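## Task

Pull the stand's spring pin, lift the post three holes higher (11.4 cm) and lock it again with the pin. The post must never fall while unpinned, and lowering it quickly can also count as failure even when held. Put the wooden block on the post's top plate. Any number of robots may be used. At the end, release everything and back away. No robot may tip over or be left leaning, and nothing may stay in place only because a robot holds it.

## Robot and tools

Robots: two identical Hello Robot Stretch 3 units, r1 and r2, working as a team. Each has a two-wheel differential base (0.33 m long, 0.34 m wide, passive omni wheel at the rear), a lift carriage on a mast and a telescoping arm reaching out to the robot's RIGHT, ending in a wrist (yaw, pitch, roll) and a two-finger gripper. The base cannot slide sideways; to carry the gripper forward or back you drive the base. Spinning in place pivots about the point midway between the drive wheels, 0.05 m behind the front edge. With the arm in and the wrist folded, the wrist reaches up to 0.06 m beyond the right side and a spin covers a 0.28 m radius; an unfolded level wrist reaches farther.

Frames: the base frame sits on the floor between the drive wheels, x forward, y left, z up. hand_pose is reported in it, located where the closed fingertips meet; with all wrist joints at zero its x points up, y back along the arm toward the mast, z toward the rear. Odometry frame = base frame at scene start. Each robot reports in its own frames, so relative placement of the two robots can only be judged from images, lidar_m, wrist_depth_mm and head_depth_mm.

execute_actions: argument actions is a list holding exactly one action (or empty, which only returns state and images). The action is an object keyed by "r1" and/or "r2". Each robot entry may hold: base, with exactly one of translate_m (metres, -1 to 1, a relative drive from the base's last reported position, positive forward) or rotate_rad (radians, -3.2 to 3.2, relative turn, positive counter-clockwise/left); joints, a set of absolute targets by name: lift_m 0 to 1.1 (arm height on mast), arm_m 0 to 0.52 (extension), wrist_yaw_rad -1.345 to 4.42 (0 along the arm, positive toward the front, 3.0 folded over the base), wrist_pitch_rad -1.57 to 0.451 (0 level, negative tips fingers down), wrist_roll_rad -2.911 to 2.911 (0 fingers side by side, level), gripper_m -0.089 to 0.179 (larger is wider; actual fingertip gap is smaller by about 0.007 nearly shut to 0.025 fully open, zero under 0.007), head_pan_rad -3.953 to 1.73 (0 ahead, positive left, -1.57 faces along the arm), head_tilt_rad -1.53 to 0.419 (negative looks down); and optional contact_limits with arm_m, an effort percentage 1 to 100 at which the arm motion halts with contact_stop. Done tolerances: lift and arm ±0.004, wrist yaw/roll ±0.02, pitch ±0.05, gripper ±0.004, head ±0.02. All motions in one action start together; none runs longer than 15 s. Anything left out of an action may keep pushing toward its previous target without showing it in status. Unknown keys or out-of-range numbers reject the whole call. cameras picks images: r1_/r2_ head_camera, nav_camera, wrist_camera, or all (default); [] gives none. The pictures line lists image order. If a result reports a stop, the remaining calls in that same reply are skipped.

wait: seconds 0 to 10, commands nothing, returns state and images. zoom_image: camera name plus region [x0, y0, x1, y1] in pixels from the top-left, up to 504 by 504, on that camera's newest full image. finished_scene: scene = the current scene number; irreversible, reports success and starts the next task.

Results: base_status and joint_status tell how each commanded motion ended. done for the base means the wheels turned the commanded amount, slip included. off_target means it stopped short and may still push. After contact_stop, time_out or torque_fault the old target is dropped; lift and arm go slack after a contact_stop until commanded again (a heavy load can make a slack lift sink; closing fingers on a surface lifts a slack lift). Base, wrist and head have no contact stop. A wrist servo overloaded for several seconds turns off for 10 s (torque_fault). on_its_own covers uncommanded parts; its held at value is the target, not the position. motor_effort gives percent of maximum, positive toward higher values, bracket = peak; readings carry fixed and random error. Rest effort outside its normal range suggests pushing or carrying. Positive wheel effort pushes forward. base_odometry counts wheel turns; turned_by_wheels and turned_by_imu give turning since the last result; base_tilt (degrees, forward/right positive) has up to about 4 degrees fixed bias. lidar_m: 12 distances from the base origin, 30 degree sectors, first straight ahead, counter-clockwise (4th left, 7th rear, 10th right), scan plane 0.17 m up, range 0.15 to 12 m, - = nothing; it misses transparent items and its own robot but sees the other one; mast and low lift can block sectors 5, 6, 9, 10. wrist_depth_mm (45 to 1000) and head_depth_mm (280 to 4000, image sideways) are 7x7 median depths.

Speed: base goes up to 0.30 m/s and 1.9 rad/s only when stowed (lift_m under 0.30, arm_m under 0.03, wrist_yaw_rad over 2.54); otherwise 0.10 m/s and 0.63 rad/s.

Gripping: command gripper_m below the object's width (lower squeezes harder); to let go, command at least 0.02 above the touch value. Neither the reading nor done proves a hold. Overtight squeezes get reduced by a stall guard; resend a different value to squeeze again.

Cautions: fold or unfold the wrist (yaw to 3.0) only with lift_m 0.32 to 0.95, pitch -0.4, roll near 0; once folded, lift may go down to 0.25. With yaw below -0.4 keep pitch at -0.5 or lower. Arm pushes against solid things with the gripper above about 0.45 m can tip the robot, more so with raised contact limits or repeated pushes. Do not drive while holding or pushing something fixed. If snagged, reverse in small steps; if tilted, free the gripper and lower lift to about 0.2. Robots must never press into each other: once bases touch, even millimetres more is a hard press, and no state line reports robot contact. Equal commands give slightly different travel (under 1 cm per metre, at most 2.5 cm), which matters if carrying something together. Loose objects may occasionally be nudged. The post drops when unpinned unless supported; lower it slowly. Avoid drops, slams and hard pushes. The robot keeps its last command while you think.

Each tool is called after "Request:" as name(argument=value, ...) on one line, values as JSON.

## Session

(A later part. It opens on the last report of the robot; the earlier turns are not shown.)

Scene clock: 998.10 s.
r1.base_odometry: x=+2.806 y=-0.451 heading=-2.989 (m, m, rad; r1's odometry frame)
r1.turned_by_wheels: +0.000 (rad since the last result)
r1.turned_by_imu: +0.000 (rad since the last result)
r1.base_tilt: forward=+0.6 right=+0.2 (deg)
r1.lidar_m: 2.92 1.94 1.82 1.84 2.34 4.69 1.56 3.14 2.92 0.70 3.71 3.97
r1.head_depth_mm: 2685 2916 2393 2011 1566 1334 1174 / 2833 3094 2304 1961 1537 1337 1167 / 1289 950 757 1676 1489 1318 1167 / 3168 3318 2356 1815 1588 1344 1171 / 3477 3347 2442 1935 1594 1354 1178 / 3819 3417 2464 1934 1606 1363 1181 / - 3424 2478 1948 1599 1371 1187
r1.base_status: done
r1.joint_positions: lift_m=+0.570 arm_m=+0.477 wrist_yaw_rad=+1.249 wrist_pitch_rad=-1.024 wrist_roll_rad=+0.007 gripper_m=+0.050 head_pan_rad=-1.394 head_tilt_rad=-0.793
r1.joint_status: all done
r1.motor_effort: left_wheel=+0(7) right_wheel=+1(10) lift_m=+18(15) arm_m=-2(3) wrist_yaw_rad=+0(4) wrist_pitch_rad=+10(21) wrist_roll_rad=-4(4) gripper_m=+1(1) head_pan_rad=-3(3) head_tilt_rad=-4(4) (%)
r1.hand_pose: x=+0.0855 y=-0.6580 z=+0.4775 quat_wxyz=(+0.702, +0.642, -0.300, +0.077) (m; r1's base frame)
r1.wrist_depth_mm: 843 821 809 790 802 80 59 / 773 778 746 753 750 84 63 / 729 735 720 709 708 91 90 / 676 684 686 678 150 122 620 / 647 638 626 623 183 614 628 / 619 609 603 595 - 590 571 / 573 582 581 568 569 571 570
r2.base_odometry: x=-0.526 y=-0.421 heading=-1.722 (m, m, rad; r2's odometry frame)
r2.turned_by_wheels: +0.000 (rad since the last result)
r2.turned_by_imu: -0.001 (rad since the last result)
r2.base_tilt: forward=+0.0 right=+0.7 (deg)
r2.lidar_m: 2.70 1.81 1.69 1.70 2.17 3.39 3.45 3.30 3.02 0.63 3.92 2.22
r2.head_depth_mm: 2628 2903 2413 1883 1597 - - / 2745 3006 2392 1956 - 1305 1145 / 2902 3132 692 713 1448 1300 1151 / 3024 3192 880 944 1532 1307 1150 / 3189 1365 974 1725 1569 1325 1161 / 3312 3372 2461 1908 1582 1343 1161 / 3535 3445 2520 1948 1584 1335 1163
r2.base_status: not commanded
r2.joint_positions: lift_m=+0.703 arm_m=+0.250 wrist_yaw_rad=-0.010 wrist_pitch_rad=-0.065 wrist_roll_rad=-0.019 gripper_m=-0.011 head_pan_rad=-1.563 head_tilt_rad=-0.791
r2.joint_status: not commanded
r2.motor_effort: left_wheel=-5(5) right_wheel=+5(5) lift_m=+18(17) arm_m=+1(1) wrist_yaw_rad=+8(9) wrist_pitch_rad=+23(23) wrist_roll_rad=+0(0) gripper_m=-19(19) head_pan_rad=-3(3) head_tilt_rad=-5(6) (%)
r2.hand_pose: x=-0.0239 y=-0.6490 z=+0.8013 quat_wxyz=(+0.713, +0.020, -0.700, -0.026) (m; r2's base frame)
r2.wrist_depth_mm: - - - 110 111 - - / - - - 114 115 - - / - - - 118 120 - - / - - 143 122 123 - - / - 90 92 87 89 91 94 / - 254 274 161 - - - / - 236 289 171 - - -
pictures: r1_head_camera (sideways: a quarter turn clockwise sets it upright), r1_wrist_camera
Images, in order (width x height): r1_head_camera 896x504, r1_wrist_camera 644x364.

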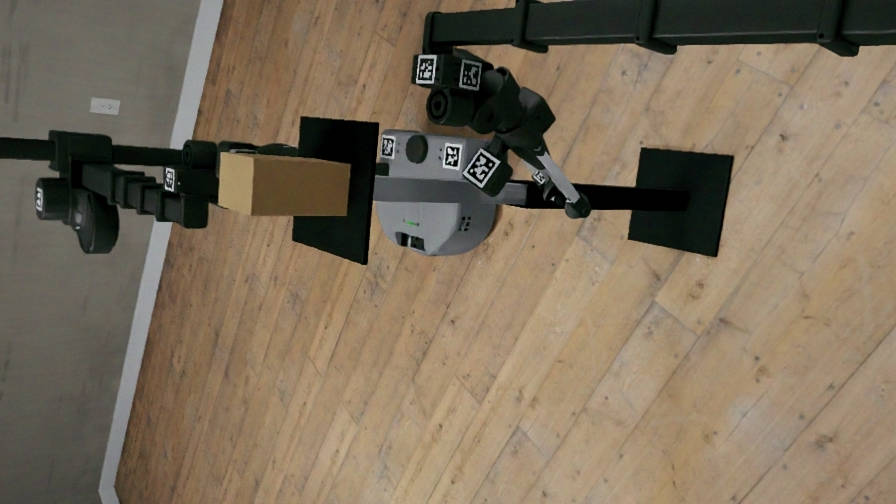

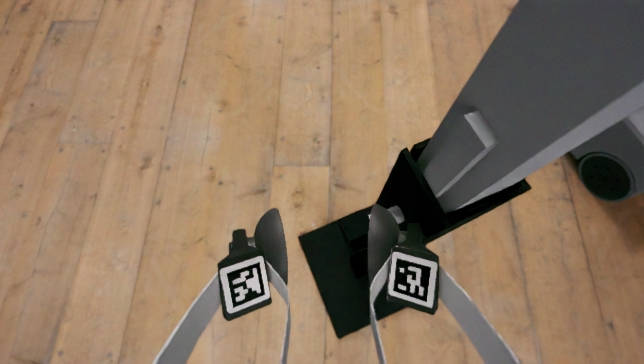

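Request:
execute_actions(actions=[{"r2": {"joints": {"lift_m": 0.722}}}], cameras=[])

Request:
execute_actions(actions=[{"r1": {"joints": {"gripper_m": 0.0}}}], cameras=["r1_wrist_camera", "r1_head_camera"])

Scene clock: 1027.50 s.
r1.base_odometry: x=+2.806 y=-0.451 heading=-2.989 (m, m, rad; r1's odometry frame)
r1.turned_by_wheels: +0.000 (rad since the last result)
r1.turned_by_imu: +0.000 (rad since the last result)
r1.base_tilt: forward=+0.7 right=+0.3 (deg)
r1.lidar_m: 2.92 1.93 1.83 1.85 2.35 4.68 1.56 3.14 2.92 0.70 3.76 3.98
r1.head_depth_mm: 2680 2939 2379 2020 1562 1331 1170 / 2809 3084 2305 1953 1533 1339 1166 / 1271 936 756 1669 1480 1315 1171 / 3183 3300 2359 1809 1588 1344 1175 / 3490 3346 2447 1927 1600 1352 1180 / 3773 3361 2459 1935 1598 1358 1182 / - 3463 2497 1942 1606 1367 1189
r1.base_status: not commanded
r1.joint_positions: lift_m=+0.570 arm_m=+0.477 wrist_yaw_rad=+1.249 wrist_pitch_rad=-1.024 wrist_roll_rad=+0.007 gripper_m=+0.050 head_pan_rad=-1.394 head_tilt_rad=-0.793
r1.joint_status: not commanded
r1.motor_effort: left_wheel=+0(0) right_wheel=+1(1) lift_m=+18(18) arm_m=-2(2) wrist_yaw_rad=+1(1) wrist_pitch_rad=+10(10) wrist_roll_rad=-4(4) gripper_m=+1(1) head_pan_rad=-3(3) head_tilt_rad=-3(4) (%)
r1.hand_pose: x=+0.0855 y=-0.6580 z=+0.4775 quat_wxyz=(+0.702, +0.642, -0.300, +0.077) (m; r1's base frame)
r1.wrist_depth_mm: 829 834 821 813 797 80 59 / 768 765 740 761 741 84 63 / 735 718 730 706 687 91 90 / 682 681 686 668 150 122 621 / 661 631 646 621 184 635 620 / 622 630 608 581 - 593 592 / 581 572 588 566 569 572 573
r2.base_odometry: x=-0.526 y=-0.421 heading=-1.722 (m, m, rad; r2's odometry frame)
r2.turned_by_wheels: +0.000 (rad since the last result)
r2.turned_by_imu: -0.001 (rad since the last result)
r2.base_tilt: forward=+0.0 right=+0.8 (deg)
r2.lidar_m: 2.69 1.82 1.69 1.71 2.17 3.39 3.44 3.28 3.03 0.63 3.94 2.22
r2.head_depth_mm: 2665 2934 2381 1882 1570 - - / 2733 2999 2420 1956 1487 1326 1148 / 2891 3118 692 716 1482 1294 1147 / 3035 3208 882 944 1532 1305 1150 / 3144 1372 972 1715 1561 1333 1155 / 3297 3454 2467 1937 1569 1336 1158 / 3563 3466 2470 1931 1592 1335 1165
r2.base_status: not commanded
r2.joint_positions: lift_m=+0.721 arm_m=+0.250 wrist_yaw_rad=-0.010 wrist_pitch_rad=-0.127 wrist_roll_rad=-0.019 gripper_m=-0.011 head_pan_rad=-1.563 head_tilt_rad=-0.791
r2.joint_status: all done
r2.on_its_own: wrist_pitch_rad is at rest, and its effort (+44) is outside its rest range (-20 to +32)
r2.motor_effort: left_wheel=-5(5) right_wheel=+5(5) lift_m=+33(33) arm_m=+0(1) wrist_yaw_rad=+9(9) wrist_pitch_rad=+44(45) wrist_roll_rad=+0(0) gripper_m=-19(19) head_pan_rad=-3(2) head_tilt_rad=-6(6) (%)
r2.hand_pose: x=-0.0239 y=-0.6460 z=+0.8038 quat_wxyz=(+0.712, +0.042, -0.699, -0.048) (m; r2's base frame)
r2.wrist_depth_mm: - - - 106 106 - - / - - - 110 112 - - / - - 780 116 117 - - / - 373 146 122 124 - - / - 94 96 98 100 102 - / - 244 258 164 88 - - / - - 294 179 - - -
pictures: none
No camera images: the call's "cameras" was empty. Leave "cameras" out to get every camera's image.

Scene clock: 1028.50 s.
r1.base_odometry: x=+2.806 y=-0.451 heading=-2.989 (m, m, rad; r1's odometry frame)
r1.turned_by_wheels: +0.000 (rad since the last result)
r1.turned_by_imu: -0.001 (rad since the last result)
r1.base_tilt: forward=+0.6 right=+0.3 (deg)
r1.lidar_m: 2.93 1.93 1.82 1.85 2.35 4.69 1.56 3.13 2.92 0.71 3.74 3.98
r1.head_depth_mm: 2686 2917 2374 2008 1566 1336 1172 / 2810 3096 2313 2000 1538 1341 1161 / 1272 933 757 1671 1486 1315 1171 / 3173 3320 2344 1823 1590 1338 1174 / 3504 3344 2447 1939 1588 1356 1175 / 3749 3345 2457 1936 1596 1359 1184 / - 3449 2494 1958 1613 1366 1176
r1.base_status: not commanded
r1.joint_positions: lift_m=+0.570 arm_m=+0.477 wrist_yaw_rad=+1.229 wrist_pitch_rad=-1.019 wrist_roll_rad=+0.005 gripper_m=+0.000 head_pan_rad=-1.394 head_tilt_rad=-0.793
r1.joint_status: all done
r1.on_its_own: wrist_yaw_rad is at rest, and its effort (+26) is outside its rest range (-12 to +12)
r1.motor_effort: left_wheel=-6(6) right_wheel=+9(9) lift_m=+18(18) arm_m=-1(2) wrist_yaw_rad=+26(26) wrist_pitch_rad=+8(10) wrist_roll_rad=-3(4) gripper_m=-11(86) head_pan_rad=-3(3) head_tilt_rad=-3(4) (%)
r1.hand_pose: x=+0.0859 y=-0.6605 z=+0.4781 quat_wxyz=(+0.703, +0.638, -0.307, +0.072) (m; r1's base frame)
r1.wrist_depth_mm: 821 804 812 818 803 73 56 / 769 779 775 777 742 79 63 / 729 726 708 715 680 88 531 / 682 667 668 677 144 144 635 / 646 638 632 510 186 620 622 / 600 595 612 589 604 606 594 / 586 572 576 560 569 567 563
r2.base_odometry: x=-0.526 y=-0.421 heading=-1.722 (m, m, rad; r2's odometry frame)
r2.turned_by_wheels: +0.000 (rad since the last result)
r2.turned_by_imu: +0.000 (rad since the last result)
r2.base_tilt: forward=+0.1 right=+0.8 (deg)
r2.lidar_m: 2.69 1.81 1.69 1.71 2.18 3.38 3.45 3.28 3.02 0.63 3.92 2.22
r2.head_depth_mm: 2659 2906 2400 1886 1571 - - / 2749 3018 2396 1946 1488 1318 1150 / 2829 3157 692 711 1486 1299 1149 / 3036 3179 892 943 1525 1295 1149 / 3080 1374 972 1699 1564 1329 1154 / 3286 3361 2481 1934 1584 1347 1165 / 3498 3458 2507 1935 1579 1339 1170
r2.base_status: not commanded
r2.joint_positions: lift_m=+0.721 arm_m=+0.250 wrist_yaw_rad=-0.010 wrist_pitch_rad=-0.127 wrist_roll_rad=-0.019 gripper_m=-0.011 head_pan_rad=-1.563 head_tilt_rad=-0.791
r2.joint_status: not commanded
r2.on_its_own: wrist_pitch_rad is at rest, and its effort (+44) is outside its rest range (-20 to +32)
r2.motor_effort: left_wheel=-5(5) right_wheel=+5(5) lift_m=+33(33) arm_m=+0(0) wrist_yaw_rad=+8(8) wrist_pitch_rad=+44(44) wrist_roll_rad=+0(0) gripper_m=-19(20) head_pan_rad=-3(3) head_tilt_rad=-6(6) (%)
r2.hand_pose: x=-0.0239 y=-0.6460 z=+0.8038 quat_wxyz=(+0.712, +0.042, -0.699, -0.048) (m; r2's base frame)
r2.wrist_depth_mm: - - - 106 107 - - / - - - 110 111 - - / - - 744 116 117 - - / - 366 146 121 124 - - / - 94 96 98 100 102 - / - 244 259 163 88 - - / - - 296 179 - - -
pictures: r1_head_camera (sideways: a quarter turn clockwise sets it upright), r1_wrist_camera
Images, in order (width x height): r1_head_camera 896x504, r1_wrist_camera 644x364.

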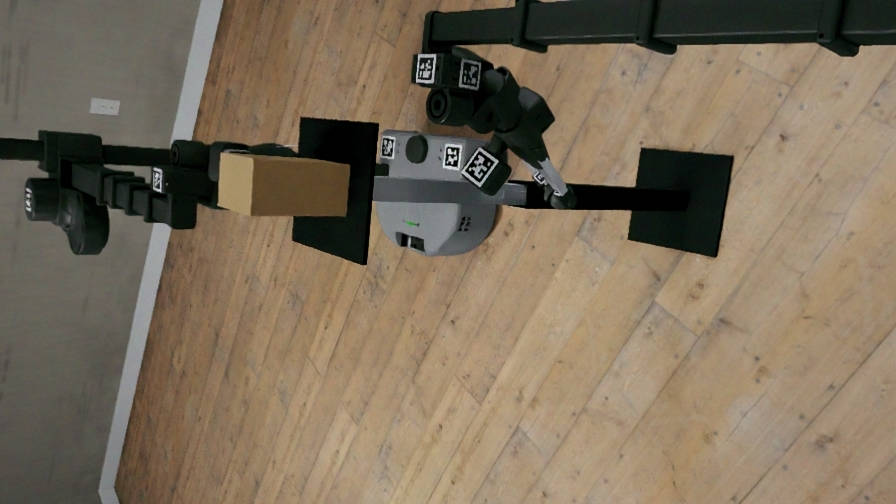

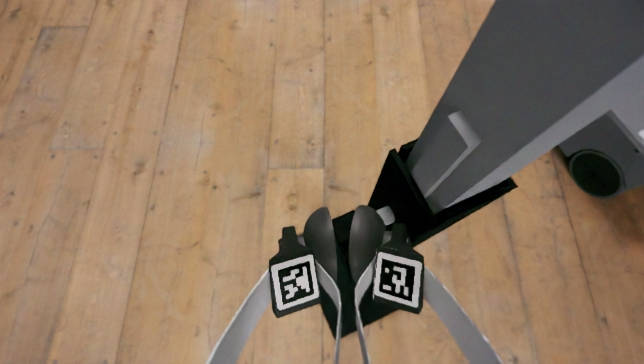

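Request:
execute_actions(actions=[{"r1": {"joints": {"arm_m": 0.462}}}], cameras=["r1_wrist_camera"])

Request:
execute_actions(actions=[{"r2": {"joints": {"lift_m": 0.738}}}], cameras=["r1_wrist_camera", "r1_head_camera"])

Scene clock: 1042.30 s.
r1.base_odometry: x=+2.806 y=-0.451 heading=-2.989 (m, m, rad; r1's odometry frame)
r1.turned_by_wheels: +0.000 (rad since the last result)
r1.turned_by_imu: +0.000 (rad since the last result)
r1.base_tilt: forward=+0.6 right=+0.3 (deg)
r1.lidar_m: 2.92 1.93 1.83 1.85 2.35 4.70 1.56 3.13 2.92 0.70 3.74 3.99
r1.head_depth_mm: 2678 2936 2391 1976 1559 1339 1163 / 2814 3107 2318 1962 1537 1339 1168 / 1273 933 755 1670 1488 1316 1172 / 3165 3340 2345 1805 1581 1338 1178 / 3490 3321 2448 1919 1591 1356 1176 / 3766 3416 2475 1947 1607 1353 1185 / - 3458 2482 1946 1610 1362 1184
r1.base_status: not commanded
r1.joint_positions: lift_m=+0.570 arm_m=+0.463 wrist_yaw_rad=+1.220 wrist_pitch_rad=-1.007 wrist_roll_rad=+0.003 gripper_m=+0.000 head_pan_rad=-1.394 head_tilt_rad=-0.793
r1.joint_status: all done
r1.on_its_own: wrist_yaw_rad is at rest, and its effort (+39) is outside its rest range (-12 to +12)
r1.motor_effort: left_wheel=-7(6) right_wheel=+10(10) lift_m=+18(18) arm_m=-9(9) wrist_yaw_rad=+39(39) wrist_pitch_rad=+3(8) wrist_roll_rad=-2(3) gripper_m=-16(15) head_pan_rad=-3(3) head_tilt_rad=-4(3) (%)
r1.hand_pose: x=+0.0880 y=-0.6480 z=+0.4794 quat_wxyz=(+0.703, +0.634, -0.313, +0.074) (m; r1's base frame)
r1.wrist_depth_mm: 839 821 846 812 817 795 67 / 787 802 778 754 765 95 73 / 742 725 742 723 706 102 533 / 717 699 675 680 168 143 636 / 641 642 629 631 187 622 623 / 609 611 611 585 - 587 593 / 582 581 563 559 561 562 561
r2.base_odometry: x=-0.526 y=-0.421 heading=-1.722 (m, m, rad; r2's odometry frame)
r2.turned_by_wheels: +0.000 (rad since the last result)
r2.turned_by_imu: -0.001 (rad since the last result)
r2.base_tilt: forward=+0.0 right=+0.8 (deg)
r2.lidar_m: 2.70 1.81 1.69 1.71 2.17 3.38 3.44 3.29 3.03 0.63 3.92 2.22
r2.head_depth_mm: 2669 2907 2396 1866 1557 - - / 2777 3006 2407 1951 1472 1316 1144 / 2855 3159 693 712 1485 1292 1152 / 3019 3211 893 967 1531 1304 1154 / 3137 1376 966 1717 1578 1330 1149 / 3348 3436 2461 1929 1576 1327 1160 / 3498 3514 2499 1908 1578 1332 1163
r2.base_status: not commanded
r2.joint_positions: lift_m=+0.721 arm_m=+0.250 wrist_yaw_rad=-0.010 wrist_pitch_rad=-0.127 wrist_roll_rad=-0.019 gripper_m=-0.011 head_pan_rad=-1.563 head_tilt_rad=-0.791
r2.joint_status: not commanded
r2.on_its_own: wrist_pitch_rad is at rest, and its effort (+44) is outside its rest range (-20 to +32)
r2.motor_effort: left_wheel=-4(5) right_wheel=+5(5) lift_m=+34(33) arm_m=+0(0) wrist_yaw_rad=+9(9) wrist_pitch_rad=+44(44) wrist_roll_rad=+0(0) gripper_m=-20(20) head_pan_rad=-3(3) head_tilt_rad=-6(7) (%)
r2.hand_pose: x=-0.0239 y=-0.6460 z=+0.8038 quat_wxyz=(+0.712, +0.042, -0.699, -0.048) (m; r2's base frame)
r2.wrist_depth_mm: - - - 106 106 - - / - - - 110 112 - - / - - 770 116 117 - - / - 325 146 121 124 - - / - 94 96 98 100 102 - / - 258 267 164 88 - - / - - 309 178 - - -
pictures: r1_wrist_camera
Images, in order (width x height): r1_wrist_camera 644x364.

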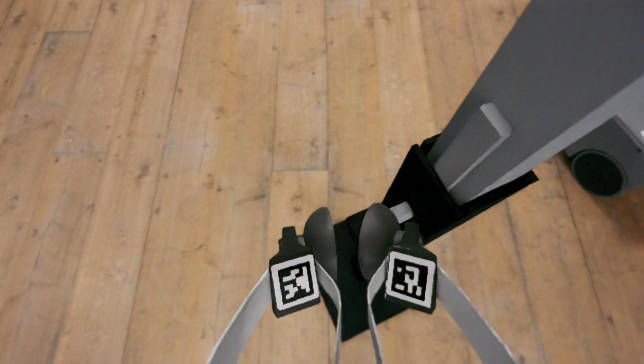

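Scene clock: 1043.17 s.
r1.base_odometry: x=+2.806 y=-0.451 heading=-2.989 (m, m, rad; r1's odometry frame)
r1.turned_by_wheels: +0.000 (rad since the last result)
r1.turned_by_imu: +0.000 (rad since the last result)
r1.base_tilt: forward=+0.6 right=+0.3 (deg)
r1.lidar_m: 2.92 1.93 1.82 1.85 2.35 4.68 1.56 3.16 2.92 0.70 3.73 3.99
r1.head_depth_mm: 2660 2958 2393 1971 1565 1334 1161 / 2843 3069 2317 1959 1542 1339 1166 / 1264 924 760 1664 1498 1315 1170 / 3202 3177 2352 1808 1590 1339 1174 / 3517 3347 2444 1935 1596 1357 1176 / 3772 3385 2460 1936 1607 1356 1182 / - 3401 2481 1958 1612 1361 1182
r1.base_status: not commanded
r1.joint_positions: lift_m=+0.570 arm_m=+0.463 wrist_yaw_rad=+1.177 wrist_pitch_rad=-1.005 wrist_roll_rad=+0.003 gripper_m=+0.000 head_pan_rad=-1.394 head_tilt_rad=-0.793
r1.joint_status: not commanded
r1.on_its_own: wrist_yaw_rad is held at +1.203, not at your +1.250, by its stall guard, which is still easing
r1.motor_effort: left_wheel=-7(7) right_wheel=+10(10) lift_m=+18(18) arm_m=-8(9) wrist_yaw_rad=+33(39) wrist_pitch_rad=+2(3) wrist_roll_rad=-1(2) gripper_m=-13(15) head_pan_rad=-3(3) head_tilt_rad=-4(4) (%)
r1.hand_pose: x=+0.0867 y=-0.6527 z=+0.4797 quat_wxyz=(+0.704, +0.627, -0.327, +0.060) (m; r1's base frame)
r1.wrist_depth_mm: 839 841 839 821 803 82 63 / 766 760 772 759 774 89 74 / 740 744 719 698 707 101 544 / 687 688 685 662 159 165 646 / 645 650 622 643 191 627 615 / 606 611 614 595 600 596 584 / 584 580 584 568 565 559 557
r2.base_odometry: x=-0.526 y=-0.421 heading=-1.722 (m, m, rad; r2's odometry frame)
r2.turned_by_wheels: +0.000 (rad since the last result)
r2.turned_by_imu: +0.000 (rad since the last result)
r2.base_tilt: forward=+0.0 right=+0.8 (deg)
r2.lidar_m: 2.70 1.81 1.69 1.71 2.17 3.38 3.44 3.28 3.03 0.63 3.93 2.22
r2.head_depth_mm: 2648 2917 2371 1888 1581 - - / 2751 2993 2393 2008 1481 1322 1141 / 2889 3117 691 - 1485 1290 1149 / 3011 3164 892 963 1535 1294 1153 / 3142 1374 965 1729 1580 1331 1165 / 3266 3481 2504 1922 1576 1330 1157 / 3502 3484 2463 1912 1575 1337 1166
r2.base_status: not commanded
r2.joint_positions: lift_m=+0.737 arm_m=+0.250 wrist_yaw_rad=-0.010 wrist_pitch_rad=-0.167 wrist_roll_rad=-0.019 gripper_m=-0.011 head_pan_rad=-1.563 head_tilt_rad=-0.791
r2.joint_status: all done
r2.on_its_own: wrist_pitch_rad is at rest, and its effort (+58) is outside its rest range (-20 to +32)
r2.motor_effort: left_wheel=-5(5) right_wheel=+5(5) lift_m=+35(34) arm_m=+1(0) wrist_yaw_rad=+8(9) wrist_pitch_rad=+58(59) wrist_roll_rad=+0(0) gripper_m=-19(19) head_pan_rad=-2(3) head_tilt_rad=-7(6) (%)
r2.hand_pose: x=-0.0238 y=-0.6435 z=+0.8096 quat_wxyz=(+0.711, +0.056, -0.698, -0.062) (m; r2's base frame)
r2.wrist_depth_mm: - - - 104 104 - - / - - - 110 111 - - / - - 664 116 117 - - / - 322 155 122 125 - - / - 105 107 109 111 113 - / - 255 90 91 90 94 - / - - 328 185 - - -
pictures: r1_head_camera (sideways: a quarter turn clockwise sets it upright), r1_wrist_camera
Images, in order (width x height): r1_head_camera 896x504, r1_wrist_camera 644x364.

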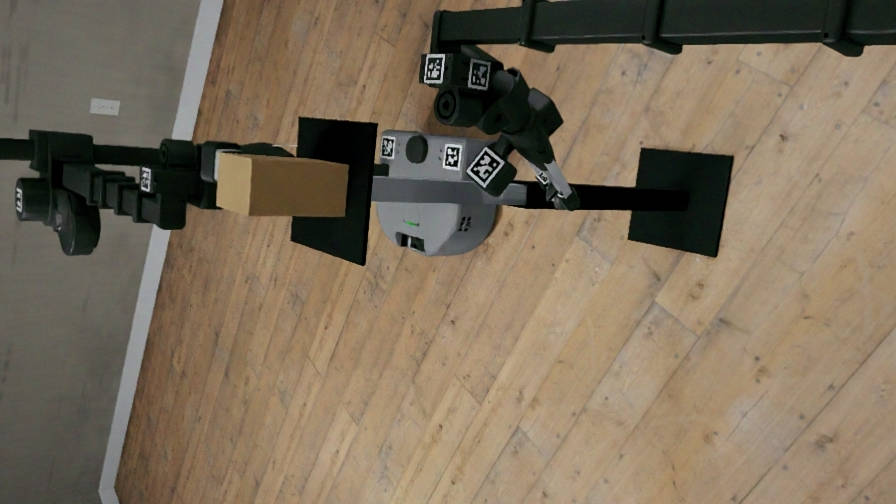

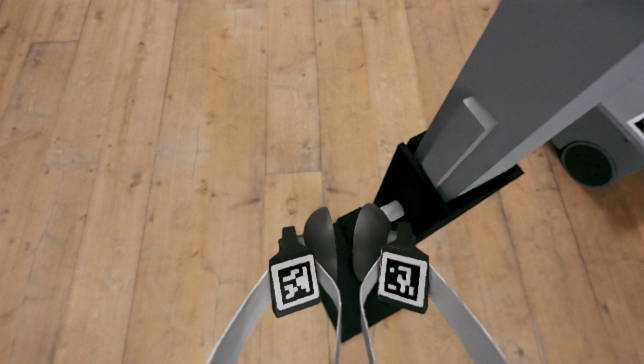

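Request:
execute_actions(actions=[{"r2": {"joints": {"lift_m": 0.703}}, "r1": {"joints": {"gripper_m": 0.05, "arm_m": 0.475, "wrist_yaw_rad": 1.25}}}], cameras=["r1_wrist_camera", "r2_wrist_camera"])

Scene clock: 1164.47 s.
r1.base_odometry: x=+2.806 y=-0.451 heading=-2.989 (m, m, rad; r1's odometry frame)
r1.turned_by_wheels: +0.001 (rad since the last result)
r1.turned_by_imu: +0.000 (rad since the last result)
r1.base_tilt: forward=+0.6 right=+0.3 (deg)
r1.lidar_m: 2.92 1.93 1.83 1.86 2.35 4.69 1.55 3.11 2.92 0.70 3.72 3.97
r1.head_depth_mm: 2669 2914 2366 2009 1556 1336 1173 / 2801 3086 2321 1989 1544 1337 1167 / 1274 934 758 1667 1468 1312 1168 / 3206 3328 2349 1818 1587 1340 1178 / 3498 3349 2429 1926 1592 1355 1180 / 3737 3366 2468 1947 1594 1361 1183 / - 3439 2478 1955 1607 1367 1184
r1.base_status: not commanded
r1.joint_positions: lift_m=+0.570 arm_m=+0.475 wrist_yaw_rad=+1.247 wrist_pitch_rad=-1.017 wrist_roll_rad=+0.002 gripper_m=+0.050 head_pan_rad=-1.394 head_tilt_rad=-0.793
r1.joint_status: all done
r1.motor_effort: left_wheel=+1(11) right_wheel=+0(16) lift_m=+18(18) arm_m=+4(5) wrist_yaw_rad=+2(37) wrist_pitch_rad=+7(10) wrist_roll_rad=-1(1) gripper_m=+0(79) head_pan_rad=-3(3) head_tilt_rad=-3(4) (%)
r1.hand_pose: x=+0.0870 y=-0.6563 z=+0.4783 quat_wxyz=(+0.702, +0.640, -0.301, +0.080) (m; r1's base frame)
r1.wrist_depth_mm: 843 830 832 827 804 760 60 / 794 763 751 774 769 86 64 / 731 734 741 733 714 94 80 / 702 687 668 687 155 119 610 / 650 649 636 632 161 621 611 / 604 607 608 583 - 594 591 / 592 593 580 575 567 557 553
r2.base_odometry: x=-0.526 y=-0.421 heading=-1.722 (m, m, rad; r2's odometry frame)
r2.turned_by_wheels: +0.000 (rad since the last result)
r2.turned_by_imu: -0.002 (rad since the last result)
r2.base_tilt: forward=+0.1 right=+0.7 (deg)
r2.lidar_m: 2.70 1.82 1.68 1.71 2.17 3.37 3.45 3.30 3.02 0.63 3.91 2.23
r2.head_depth_mm: 2628 2910 2393 1884 1570 - - / 2683 3022 2429 1962 1483 1318 1145 / 2896 3120 695 713 1490 1296 1150 / 3034 3227 884 947 1537 1307 1151 / 3129 1377 975 1722 1567 1329 1160 / 3307 3407 2450 1922 1581 1340 1162 / 3530 3481 2495 1941 1583 1340 1161
r2.base_status: not commanded
r2.joint_positions: lift_m=+0.720 arm_m=+0.250 wrist_yaw_rad=-0.009 wrist_pitch_rad=-0.135 wrist_roll_rad=-0.019 gripper_m=-0.011 head_pan_rad=-1.563 head_tilt_rad=-0.791
r2.joint_status: lift_m contact_stop (moved -0.017 of -0.034)
r2.on_its_own: wrist_pitch_rad is held at -0.184, not at your +0.000, by its stall guard, which is not easing now; lift_m is slack since a contact_stop, until your next command for it (your +0.703 is given up)
r2.motor_effort: left_wheel=-5(5) right_wheel=+5(4) lift_m=+22(24) arm_m=+2(1) wrist_yaw_rad=+8(9) wrist_pitch_rad=-17(21) wrist_roll_rad=+0(0) gripper_m=-19(19) head_pan_rad=-3(3) head_tilt_rad=-6(6) (%)
r2.hand_pose: x=-0.0238 y=-0.6454 z=+0.8003 quat_wxyz=(+0.712, +0.045, -0.699, -0.051) (m; r2's base frame)
r2.wrist_depth_mm: - - - 107 108 - - / - - - 112 113 - - / - - 752 117 119 - - / - 377 150 123 125 - - / - 97 98 100 102 104 - / - 251 257 166 90 - - / - - 298 178 - - -
pictures: r1_wrist_camera, r2_wrist_camera
Images, in order (width x height): r1_wrist_camera 644x364, r2_wrist_camera 644x364.

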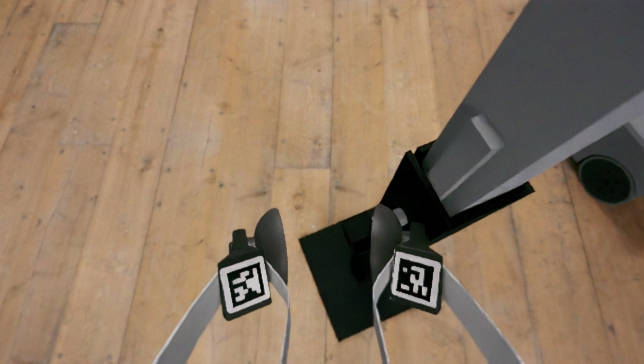

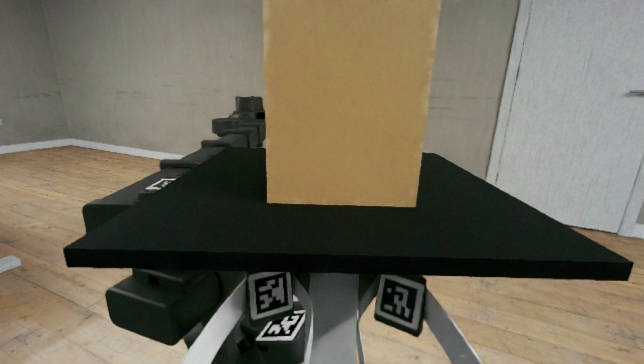

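Request:
execute_actions(actions=[{"r2": {"joints": {"lift_m": 0.703, "wrist_pitch_rad": 0.0}}, "r1": {"joints": {"lift_m": 0.612}}}], cameras=[])

Request:
execute_actions(actions=[{"r1": {"joints": {"arm_m": 0.38, "wrist_yaw_rad": 0.0, "wrist_pitch_rad": -1.2, "wrist_roll_rad": 1.57, "head_pan_rad": -1.57}}}], cameras=[])

Request:
execute_actions(actions=[{"r1": {"base": {"translate_m": 0.122}}}], cameras=["r1_wrist_camera", "r1_head_camera"])

Scene clock: 1193.27 s.
r1.base_odometry: x=+2.806 y=-0.451 heading=-2.989 (m, m, rad; r1's odometry frame)
r1.turned_by_wheels: +0.000 (rad since the last result)
r1.turned_by_imu: +0.000 (rad since the last result)
r1.base_tilt: forward=+0.7 right=+0.3 (deg)
r1.lidar_m: 2.92 1.93 1.82 1.85 2.35 4.65 1.56 3.15 2.92 0.70 3.73 3.98
r1.head_depth_mm: 2664 2919 2394 - 1562 1333 1161 / 2837 3086 2322 1834 1566 1340 1167 / 1288 951 752 1699 1505 1318 1171 / 3207 3311 2333 1812 1582 1344 1173 / 3469 3386 2449 1927 1592 1353 1176 / 3777 3399 2462 1942 1603 1361 1180 / - 3474 2481 1953 1609 1365 1188
r1.base_status: not commanded
r1.joint_positions: lift_m=+0.612 arm_m=+0.475 wrist_yaw_rad=+1.248 wrist_pitch_rad=-1.012 wrist_roll_rad=+0.002 gripper_m=+0.050 head_pan_rad=-1.394 head_tilt_rad=-0.793
r1.joint_status: all done
r1.motor_effort: left_wheel=+1(0) right_wheel=+1(0) lift_m=+25(27) arm_m=+3(3) wrist_yaw_rad=+2(3) wrist_pitch_rad=+5(7) wrist_roll_rad=-1(1) gripper_m=+0(0) head_pan_rad=-3(3) head_tilt_rad=-4(3) (%)
r1.hand_pose: x=+0.0881 y=-0.6566 z=+0.5205 quat_wxyz=(+0.702, +0.639, -0.302, +0.082) (m; r1's base frame)
r1.wrist_depth_mm: 886 893 884 861 864 833 60 / 840 824 798 832 806 85 63 / 773 793 763 761 757 93 77 / 732 710 719 718 180 118 611 / 681 678 675 668 180 664 666 / 654 648 658 634 - 628 624 / 626 626 614 599 594 594 592
r2.base_odometry: x=-0.526 y=-0.421 heading=-1.722 (m, m, rad; r2's odometry frame)
r2.turned_by_wheels: +0.000 (rad since the last result)
r2.turned_by_imu: -0.001 (rad since the last result)
r2.base_tilt: forward=+0.1 right=+0.7 (deg)
r2.lidar_m: 2.69 1.81 1.68 1.71 2.17 3.39 3.44 3.29 3.03 0.63 3.92 2.22
r2.head_depth_mm: 2627 2898 2423 1865 1561 - - / 2755 3049 2408 1967 - 1307 1147 / 2900 3142 694 710 1441 1293 1149 / 3051 3202 857 936 1565 1293 1154 / 3065 1343 898 1732 1576 1334 1156 / 3351 3283 2462 1921 1581 1330 1156 / 3484 3461 2510 1930 1581 1345 1157
r2.base_status: not commanded
r2.joint_positions: lift_m=+0.703 arm_m=+0.249 wrist_yaw_rad=-0.010 wrist_pitch_rad=-0.057 wrist_roll_rad=-0.019 gripper_m=-0.011 head_pan_rad=-1.563 head_tilt_rad=-0.791
r2.joint_status: wrist_pitch_rad off_target (ended at -0.057, target +0.000); the others done
r2.motor_effort: left_wheel=-4(4) right_wheel=+4(5) lift_m=+16(18) arm_m=+4(4) wrist_yaw_rad=+10(10) wrist_pitch_rad=+20(22) wrist_roll_rad=+0(0) gripper_m=-19(20) head_pan_rad=-2(2) head_tilt_rad=-6(6) (%)
r2.hand_pose: x=-0.0240 y=-0.6488 z=+0.8033 quat_wxyz=(+0.714, +0.017, -0.700, -0.024) (m; r2's base frame)
r2.wrist_depth_mm: - - - 112 113 - - / - - - 116 117 - - / - - 772 120 122 - - / - 253 152 123 126 - - / - 94 89 91 94 96 108 / - 229 284 162 - - - / - - 280 171 - - -
pictures: none
No camera images: the call's "cameras" was empty. Leave "cameras" out to get every camera's image.

Scene clock: 1195.20 s.
r1.base_odometry: x=+2.806 y=-0.451 heading=-2.989 (m, m, rad; r1's odometry frame)
r1.turned_by_wheels: +0.000 (rad since the last result)
r1.turned_by_imu: +0.000 (rad since the last result)
r1.base_tilt: forward=+0.6 right=+0.3 (deg)
r1.lidar_m: 2.93 1.93 1.82 1.85 2.35 4.68 1.56 3.13 2.92 0.70 3.76 4.00
r1.head_depth_mm: 2551 2839 2384 1900 1561 1349 - / 2672 2934 2406 1988 - 1339 1165 / 2787 3067 2431 2032 1498 1345 1171 / 2835 3070 772 1701 1508 1310 1175 / 1289 1035 773 1770 1592 1362 1179 / 3233 3393 2464 1940 1600 1361 1183 / 3414 3419 2486 1947 1605 1363 1184
r1.base_status: not commanded
r1.joint_positions: lift_m=+0.612 arm_m=+0.380 wrist_yaw_rad=+0.003 wrist_pitch_rad=-1.200 wrist_roll_rad=+1.564 gripper_m=+0.050 head_pan_rad=-1.563 head_tilt_rad=-0.793
r1.joint_status: all done
r1.motor_effort: left_wheel=+1(0) right_wheel=+0(0) lift_m=+24(25) arm_m=-3(4) wrist_yaw_rad=-4(4) wrist_pitch_rad=+0(5) wrist_roll_rad=+4(4) gripper_m=+0(0) head_pan_rad=-3(20) head_tilt_rad=-3(4) (%)
r1.hand_pose: x=-0.0213 y=-0.5952 z=+0.5028 quat_wxyz=(+0.004, +0.003, -0.825, -0.565) (m; r1's base frame)
r1.wrist_depth_mm: 884 778 688 629 568 524 484 / 938 796 727 646 582 545 500 / - 858 747 678 595 555 509 / 833 767 773 663 613 582 519 / 811 745 857 598 629 584 532 / - 910 872 725 - 603 550 / - - 259 785 674 613 563
r2.base_odometry: x=-0.526 y=-0.421 heading=-1.722 (m, m, rad; r2's odometry frame)
r2.turned_by_wheels: +0.000 (rad since the last result)
r2.turned_by_imu: -0.001 (rad since the last result)
r2.base_tilt: forward=+0.0 right=+0.7 (deg)
r2.lidar_m: 2.70 1.82 1.68 1.71 2.17 3.38 3.44 3.29 3.02 0.63 3.93 2.21
r2.head_depth_mm: 2608 2927 2378 1871 1562 - - / 2753 2990 2397 1945 - 1301 1139 / 2848 3123 695 710 1443 1289 1148 / 3007 3243 924 1044 1562 1296 1155 / 3056 1350 1006 1756 1576 1328 1156 / 3288 3256 2448 1924 1579 1338 1155 / 3478 3505 2487 1948 1583 1336 1164
r2.base_status: not commanded
r2.joint_positions: lift_m=+0.703 arm_m=+0.249 wrist_yaw_rad=-0.010 wrist_pitch_rad=-0.057 wrist_roll_rad=-0.019 gripper_m=-0.011 head_pan_rad=-1.563 head_tilt_rad=-0.791
r2.joint_status: not commanded
r2.motor_effort: left_wheel=-5(5) right_wheel=+5(5) lift_m=+17(16) arm_m=+5(4) wrist_yaw_rad=+9(9) wrist_pitch_rad=+20(20) wrist_roll_rad=+0(0) gripper_m=-19(19) head_pan_rad=-2(3) head_tilt_rad=-6(6) (%)
r2.hand_pose: x=-0.0240 y=-0.6488 z=+0.8033 quat_wxyz=(+0.714, +0.017, -0.700, -0.024) (m; r2's base frame)
r2.wrist_depth_mm: - - - 112 113 - - / - - - 116 116 - - / - - 772 120 122 - - / - - 152 123 126 - - / - 94 89 91 93 96 109 / - - 398 162 - - - / - - 953 171 - - -
pictures: none
No camera images: the call's "cameras" was empty. Leave "cameras" out to get every camera's image.

Scene clock: 1197.67 s.
r1.base_odometry: x=+2.686 y=-0.470 heading=-2.989 (m, m, rad; r1's odometry frame)
r1.turned_by_wheels: +0.000 (rad since the last result)
r1.turned_by_imu: +0.000 (rad since the last result)
r1.base_tilt: forward=+0.6 right=+0.2 (deg)
r1.lidar_m: 2.84 1.89 1.77 1.80 2.29 4.80 1.68 3.19 2.97 0.70 3.81 3.88
r1.head_depth_mm: 2620 2869 2386 1886 1566 1349 - / 2712 2960 2328 1963 - 1341 1165 / 2808 3013 746 1301 1499 1316 1169 / 1287 1402 2176 1732 1584 1349 1177 / 3057 3342 2441 1921 1589 1356 1177 / 3286 3401 2470 1943 1594 1363 1178 / 3458 3456 2484 1951 1610 1368 1187
r1.base_status: done
r1.joint_positions: lift_m=+0.612 arm_m=+0.380 wrist_yaw_rad=+0.003 wrist_pitch_rad=-1.200 wrist_roll_rad=+1.564 gripper_m=+0.050 head_pan_rad=-1.563 head_tilt_rad=-0.793
r1.joint_status: not commanded
r1.motor_effort: left_wheel=+1(5) right_wheel=-1(3) lift_m=+24(25) arm_m=-3(3) wrist_yaw_rad=-5(4) wrist_pitch_rad=+0(0) wrist_roll_rad=+4(4) gripper_m=+0(0) head_pan_rad=-3(4) head_tilt_rad=-4(4) (%)
r1.hand_pose: x=-0.0213 y=-0.5952 z=+0.5028 quat_wxyz=(+0.004, +0.003, -0.825, -0.565) (m; r1's base frame)
r1.wrist_depth_mm: 882 780 693 627 568 535 493 / 930 814 700 649 595 543 497 / 785 789 744 637 611 556 509 / 765 216 250 665 625 573 515 / 157 204 805 715 618 575 537 / - 949 858 751 - 604 556 / - - 857 771 691 607 570
r2.base_odometry: x=-0.526 y=-0.421 heading=-1.722 (m, m, rad; r2's odometry frame)
r2.turned_by_wheels: +0.000 (rad since the last result)
r2.turned_by_imu: -0.001 (rad since the last result)
r2.base_tilt: forward=+0.0 right=+0.7 (deg)
r2.lidar_m: 2.70 1.81 1.69 1.71 2.17 3.39 3.45 3.28 3.02 0.63 3.94 2.22
r2.head_depth_mm: 2620 2917 2389 1869 1551 - - / 2771 2992 2428 1959 - 1303 1145 / 2867 3159 693 713 1453 1293 1145 / 2925 1344 899 1676 1553 1296 1151 / 3125 3248 2462 1864 1569 1329 1153 / 3356 3412 2488 1926 1579 1332 1155 / 3459 3468 2469 1937 1587 1339 1163
r2.base_status: not commanded
r2.joint_positions: lift_m=+0.703 arm_m=+0.249 wrist_yaw_rad=-0.010 wrist_pitch_rad=-0.057 wrist_roll_rad=-0.019 gripper_m=-0.011 head_pan_rad=-1.563 head_tilt_rad=-0.791
r2.joint_status: not commanded
r2.motor_effort: left_wheel=-5(4) right_wheel=+4(4) lift_m=+16(16) arm_m=+4(4) wrist_yaw_rad=+9(9) wrist_pitch_rad=+20(20) wrist_roll_rad=+0(0) gripper_m=-19(19) head_pan_rad=-3(3) head_tilt_rad=-7(6) (%)
r2.hand_pose: x=-0.0240 y=-0.6488 z=+0.8033 quat_wxyz=(+0.714, +0.017, -0.700, -0.024) (m; r2's base frame)
r2.wrist_depth_mm: - - - 112 113 - - / - - - 116 117 - - / - - - 120 121 - - / - - 152 124 126 - - / - 94 89 91 93 96 108 / - - - 164 - - - / - - - 172 - - -
pictures: r1_head_camera (sideways: a quarter turn clockwise sets it upright), r1_wrist_camera
Images, in order (width x height): r1_head_camera 896x504, r1_wrist_camera 644x364.

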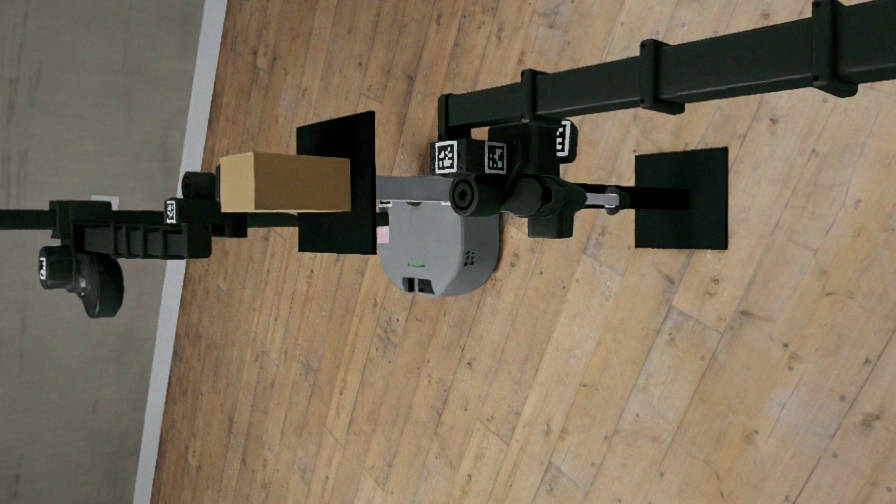

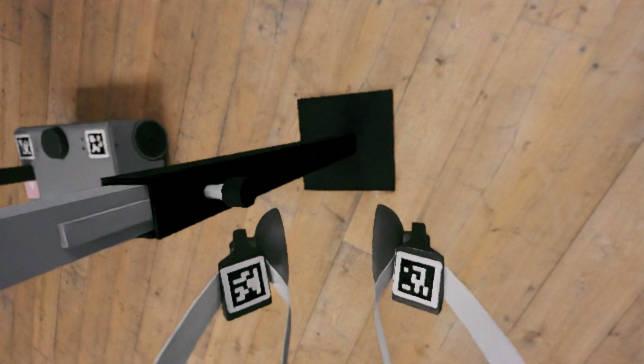

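Request:
execute_actions(actions=[{"r1": {"base": {"translate_m": -0.009}, "joints": {"arm_m": 0.44}}}], cameras=["r1_wrist_camera", "r1_head_camera"])

Scene clock: 1219.27 s.
r1.base_odometry: x=+2.695 y=-0.469 heading=-2.989 (m, m, rad; r1's odometry frame)
r1.turned_by_wheels: +0.000 (rad since the last result)
r1.turned_by_imu: +0.000 (rad since the last result)
r1.base_tilt: forward=+0.6 right=+0.2 (deg)
r1.lidar_m: 2.84 1.90 1.78 1.80 2.30 4.79 1.67 3.17 2.97 0.70 3.83 3.89
r1.head_depth_mm: 2605 2851 2386 1896 1580 1348 - / 2722 2955 2383 1994 1569 1336 1166 / 2828 3009 748 - 1503 1308 1169 / 1288 1396 2190 1737 1584 1343 1172 / 3079 3316 2440 1884 1595 1355 1180 / 3318 3358 2458 1942 1599 1364 1180 / 3453 3423 2473 1948 1608 1367 1185
r1.base_status: done
r1.joint_positions: lift_m=+0.612 arm_m=+0.440 wrist_yaw_rad=+0.002 wrist_pitch_rad=-1.201 wrist_roll_rad=+1.565 gripper_m=+0.050 head_pan_rad=-1.563 head_tilt_rad=-0.793
r1.joint_status: all done
r1.motor_effort: left_wheel=+1(4) right_wheel=-1(3) lift_m=+24(25) arm_m=+4(3) wrist_yaw_rad=-3(4) wrist_pitch_rad=+0(0) wrist_roll_rad=+4(4) gripper_m=+0(0) head_pan_rad=-3(3) head_tilt_rad=-3(5) (%)
r1.hand_pose: x=-0.0214 y=-0.6547 z=+0.5028 quat_wxyz=(+0.004, +0.002, -0.825, -0.565) (m; r1's base frame)
r1.wrist_depth_mm: 877 768 684 652 571 530 483 / 956 811 725 649 593 543 501 / 914 727 740 655 597 546 511 / 768 703 220 308 619 570 518 / - 143 167 698 616 580 540 / 108 130 824 729 - 600 552 / 107 - 853 764 681 612 580
r2.base_odometry: x=-0.526 y=-0.421 heading=-1.722 (m, m, rad; r2's odometry frame)
r2.turned_by_wheels: +0.000 (rad since the last result)
r2.turned_by_imu: -0.001 (rad since the last result)
r2.base_tilt: forward=+0.0 right=+0.7 (deg)
r2.lidar_m: 2.69 1.81 1.69 1.71 2.18 3.39 3.43 3.30 3.02 0.63 3.94 2.23
r2.head_depth_mm: 2655 2912 2431 1882 1563 - - / 2787 3037 2417 1961 - 1312 1145 / 2883 3169 695 711 1451 1299 1147 / 2937 1367 850 1681 1573 1305 1145 / 3148 3235 2472 1878 1562 1323 1154 / 3358 3458 2459 1905 1578 1335 1166 / 3520 3423 2510 1938 1583 1345 1164
r2.base_status: not commanded
r2.joint_positions: lift_m=+0.703 arm_m=+0.249 wrist_yaw_rad=-0.010 wrist_pitch_rad=-0.057 wrist_roll_rad=-0.019 gripper_m=-0.011 head_pan_rad=-1.563 head_tilt_rad=-0.791
r2.joint_status: not commanded
r2.motor_effort: left_wheel=-5(4) right_wheel=+4(5) lift_m=+16(16) arm_m=+4(4) wrist_yaw_rad=+9(9) wrist_pitch_rad=+21(19) wrist_roll_rad=+0(0) gripper_m=-19(19) head_pan_rad=-3(2) head_tilt_rad=-6(6) (%)
r2.hand_pose: x=-0.0240 y=-0.6488 z=+0.8033 quat_wxyz=(+0.714, +0.017, -0.700, -0.024) (m; r2's base frame)
r2.wrist_depth_mm: - - - 112 113 - - / - - - 116 117 - - / - - - 120 121 - - / - - 152 123 126 - - / - 94 89 91 93 96 109 / - - - 162 - - - / - - - 171 - - -
pictures: r1_head_camera (sideways: a quarter turn clockwise sets it upright), r1_wrist_camera
Images, in order (width x height): r1_head_camera 896x504, r1_wrist_camera 644x364.

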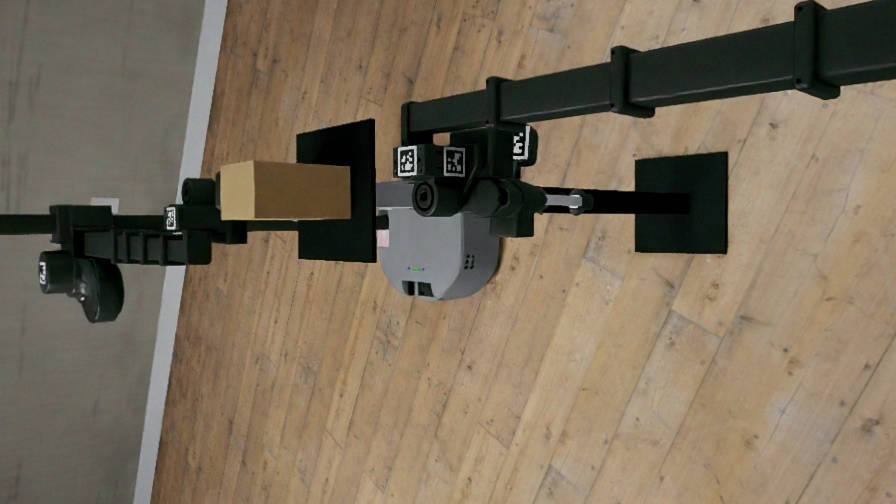

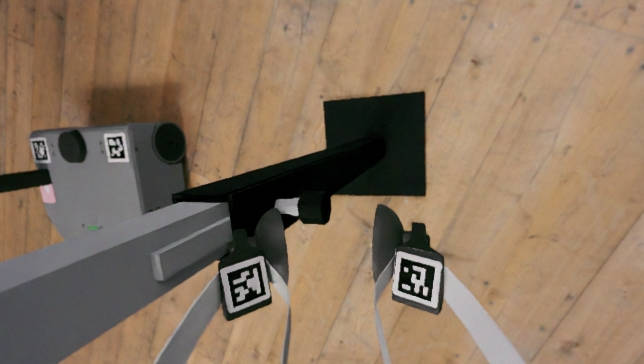

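Request:
execute_actions(actions=[{"r1": {"base": {"translate_m": -0.004}, "joints": {"arm_m": 0.449}}}], cameras=[])

Request:
execute_actions(actions=[{"r1": {"joints": {"lift_m": 0.599}}}], cameras=["r1_wrist_camera"])

Scene clock: 1250.73 s.
r1.base_odometry: x=+2.699 y=-0.468 heading=-2.988 (m, m, rad; r1's odometry frame)
r1.turned_by_wheels: +0.000 (rad since the last result)
r1.turned_by_imu: +0.000 (rad since the last result)
r1.base_tilt: forward=+0.6 right=+0.3 (deg)
r1.lidar_m: 2.85 1.90 1.78 1.80 2.30 4.80 1.67 3.20 2.97 0.70 3.83 3.88
r1.head_depth_mm: 2589 2875 2374 1890 1589 1345 - / 2708 2962 2416 1995 1572 1340 1169 / 2812 3049 749 - 1500 1333 1168 / 1291 1060 1628 1737 1582 1338 1173 / 3031 3375 2441 1875 1598 1353 1178 / 3311 3391 2470 1956 1597 1360 1184 / 3482 3388 2487 1945 1611 1366 1187
r1.base_status: done
r1.joint_positions: lift_m=+0.612 arm_m=+0.449 wrist_yaw_rad=+0.002 wrist_pitch_rad=-1.201 wrist_roll_rad=+1.565 gripper_m=+0.050 head_pan_rad=-1.563 head_tilt_rad=-0.793
r1.joint_status: all done
r1.motor_effort: left_wheel=+1(2) right_wheel=-1(3) lift_m=+25(25) arm_m=+4(4) wrist_yaw_rad=-3(3) wrist_pitch_rad=+0(0) wrist_roll_rad=+4(3) gripper_m=+0(0) head_pan_rad=-3(3) head_tilt_rad=-4(4) (%)
r1.hand_pose: x=-0.0214 y=-0.6637 z=+0.5028 quat_wxyz=(+0.004, +0.002, -0.825, -0.565) (m; r1's base frame)
r1.wrist_depth_mm: 867 769 703 627 566 517 484 / 930 778 726 640 589 538 507 / 953 731 738 675 597 554 515 / 756 713 738 313 613 569 522 / - 160 162 709 615 573 547 / 107 121 146 744 - 595 551 / 101 126 836 766 692 618 559
r2.base_odometry: x=-0.526 y=-0.421 heading=-1.722 (m, m, rad; r2's odometry frame)
r2.turned_by_wheels: +0.000 (rad since the last result)
r2.turned_by_imu: -0.001 (rad since the last result)
r2.base_tilt: forward=+0.1 right=+0.7 (deg)
r2.lidar_m: 2.70 1.81 1.69 1.71 2.17 3.38 3.44 3.31 3.03 0.63 3.92 2.22
r2.head_depth_mm: 2617 2887 2400 1871 1567 - - / 2790 3016 2434 1941 - 1302 1144 / 2882 3115 695 714 1452 1300 1147 / 2887 1354 848 1680 1567 1304 1148 / 3186 3063 2455 1861 1566 1334 1154 / 3309 3440 2464 1911 1586 1335 1156 / 3475 3492 2508 1929 1581 1344 1163
r2.base_status: not commanded
r2.joint_positions: lift_m=+0.703 arm_m=+0.249 wrist_yaw_rad=-0.010 wrist_pitch_rad=-0.057 wrist_roll_rad=-0.019 gripper_m=-0.011 head_pan_rad=-1.563 head_tilt_rad=-0.791
r2.joint_status: not commanded
r2.motor_effort: left_wheel=-5(4) right_wheel=+5(5) lift_m=+16(16) arm_m=+4(4) wrist_yaw_rad=+9(9) wrist_pitch_rad=+19(21) wrist_roll_rad=+0(0) gripper_m=-19(19) head_pan_rad=-2(2) head_tilt_rad=-6(5) (%)
r2.hand_pose: x=-0.0240 y=-0.6488 z=+0.8033 quat_wxyz=(+0.714, +0.017, -0.700, -0.024) (m; r2's base frame)
r2.wrist_depth_mm: - - - 112 112 - - / - - - 116 117 - - / - - - 120 122 - - / - - 151 124 127 - - / - 94 89 91 94 96 108 / - - - 162 - - - / - - - 171 - - -
pictures: none
No camera images: the call's "cameras" was empty. Leave "cameras" out to get every camera's image.

Scene clock: 1251.73 s.
r1.base_odometry: x=+2.699 y=-0.468 heading=-2.989 (m, m, rad; r1's odometry frame)
r1.turned_by_wheels: +0.000 (rad since the last result)
r1.turned_by_imu: +0.000 (rad since the last result)
r1.base_tilt: forward=+0.6 right=+0.2 (deg)
r1.lidar_m: 2.85 1.90 1.78 1.81 2.29 4.80 1.67 3.18 2.96 0.70 3.82 3.88
r1.head_depth_mm: 2585 2833 2388 1887 1565 1352 - / 2735 2952 2396 1957 1554 1344 1166 / 2809 3029 750 - 1505 1333 1167 / 1291 1062 860 1734 1583 1341 1175 / 3059 3362 2445 1876 1594 1356 1175 / 3277 3403 2470 1933 1605 1364 1181 / 3461 3427 2483 1944 1609 1369 1189
r1.base_status: not commanded
r1.joint_positions: lift_m=+0.602 arm_m=+0.449 wrist_yaw_rad=+0.001 wrist_pitch_rad=-1.205 wrist_roll_rad=+1.566 gripper_m=+0.050 head_pan_rad=-1.563 head_tilt_rad=-0.793
r1.joint_status: lift_m contact_stop (moved -0.010 of -0.013)
r1.on_its_own: lift_m is slack since a contact_stop, until your next command for it
r1.motor_effort: left_wheel=+0(2) right_wheel=+1(1) lift_m=+21(20) arm_m=+4(4) wrist_yaw_rad=-1(3) wrist_pitch_rad=+1(3) wrist_roll_rad=+3(4) gripper_m=+0(0) head_pan_rad=-3(3) head_tilt_rad=-4(3) (%)
r1.hand_pose: x=-0.0215 y=-0.6627 z=+0.4930 quat_wxyz=(+0.003, +0.002, -0.824, -0.567) (m; r1's base frame)
r1.wrist_depth_mm: 870 794 675 625 566 517 488 / 937 796 702 630 585 543 486 / 898 734 748 687 585 556 510 / 755 713 719 320 614 565 517 / - 160 163 680 608 580 531 / 108 121 147 735 - 591 549 / 102 127 864 768 669 606 551
r2.base_odometry: x=-0.526 y=-0.421 heading=-1.722 (m, m, rad; r2's odometry frame)
r2.turned_by_wheels: +0.000 (rad since the last result)
r2.turned_by_imu: +0.000 (rad since the last result)
r2.base_tilt: forward=+0.0 right=+0.7 (deg)
r2.lidar_m: 2.70 1.81 1.68 1.70 2.17 3.38 3.43 3.29 3.01 0.63 3.91 2.23
r2.head_depth_mm: 2624 2943 2428 1881 1574 - - / 2740 3038 2401 1981 - 1308 1145 / 2877 3182 692 714 1441 1298 1148 / 2891 1357 859 1671 1569 1303 1148 / 3115 3199 2455 1847 1575 1336 1157 / 3380 3485 2477 1900 1577 1326 1162 / 3564 3479 2469 1931 1591 1340 1164
r2.base_status: not commanded
r2.joint_positions: lift_m=+0.703 arm_m=+0.249 wrist_yaw_rad=-0.010 wrist_pitch_rad=-0.057 wrist_roll_rad=-0.019 gripper_m=-0.011 head_pan_rad=-1.563 head_tilt_rad=-0.791
r2.joint_status: not commanded
r2.motor_effort: left_wheel=-5(4) right_wheel=+4(4) lift_m=+16(17) arm_m=+4(4) wrist_yaw_rad=+9(9) wrist_pitch_rad=+20(19) wrist_roll_rad=+0(0) gripper_m=-19(19) head_pan_rad=-2(3) head_tilt_rad=-6(6) (%)
r2.hand_pose: x=-0.0240 y=-0.6488 z=+0.8033 quat_wxyz=(+0.714, +0.017, -0.700, -0.024) (m; r2's base frame)
r2.wrist_depth_mm: - - - 112 112 - - / - - - 116 117 - - / - - - 120 122 - - / - - 152 123 126 - - / - 94 89 91 94 96 109 / - - - 163 - - - / - - 962 171 - - -
pictures: r1_wrist_camera
Images, in order (width x height): r1_wrist_camera 644x364.

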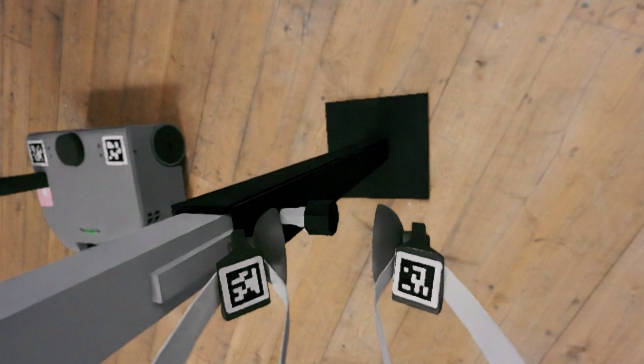

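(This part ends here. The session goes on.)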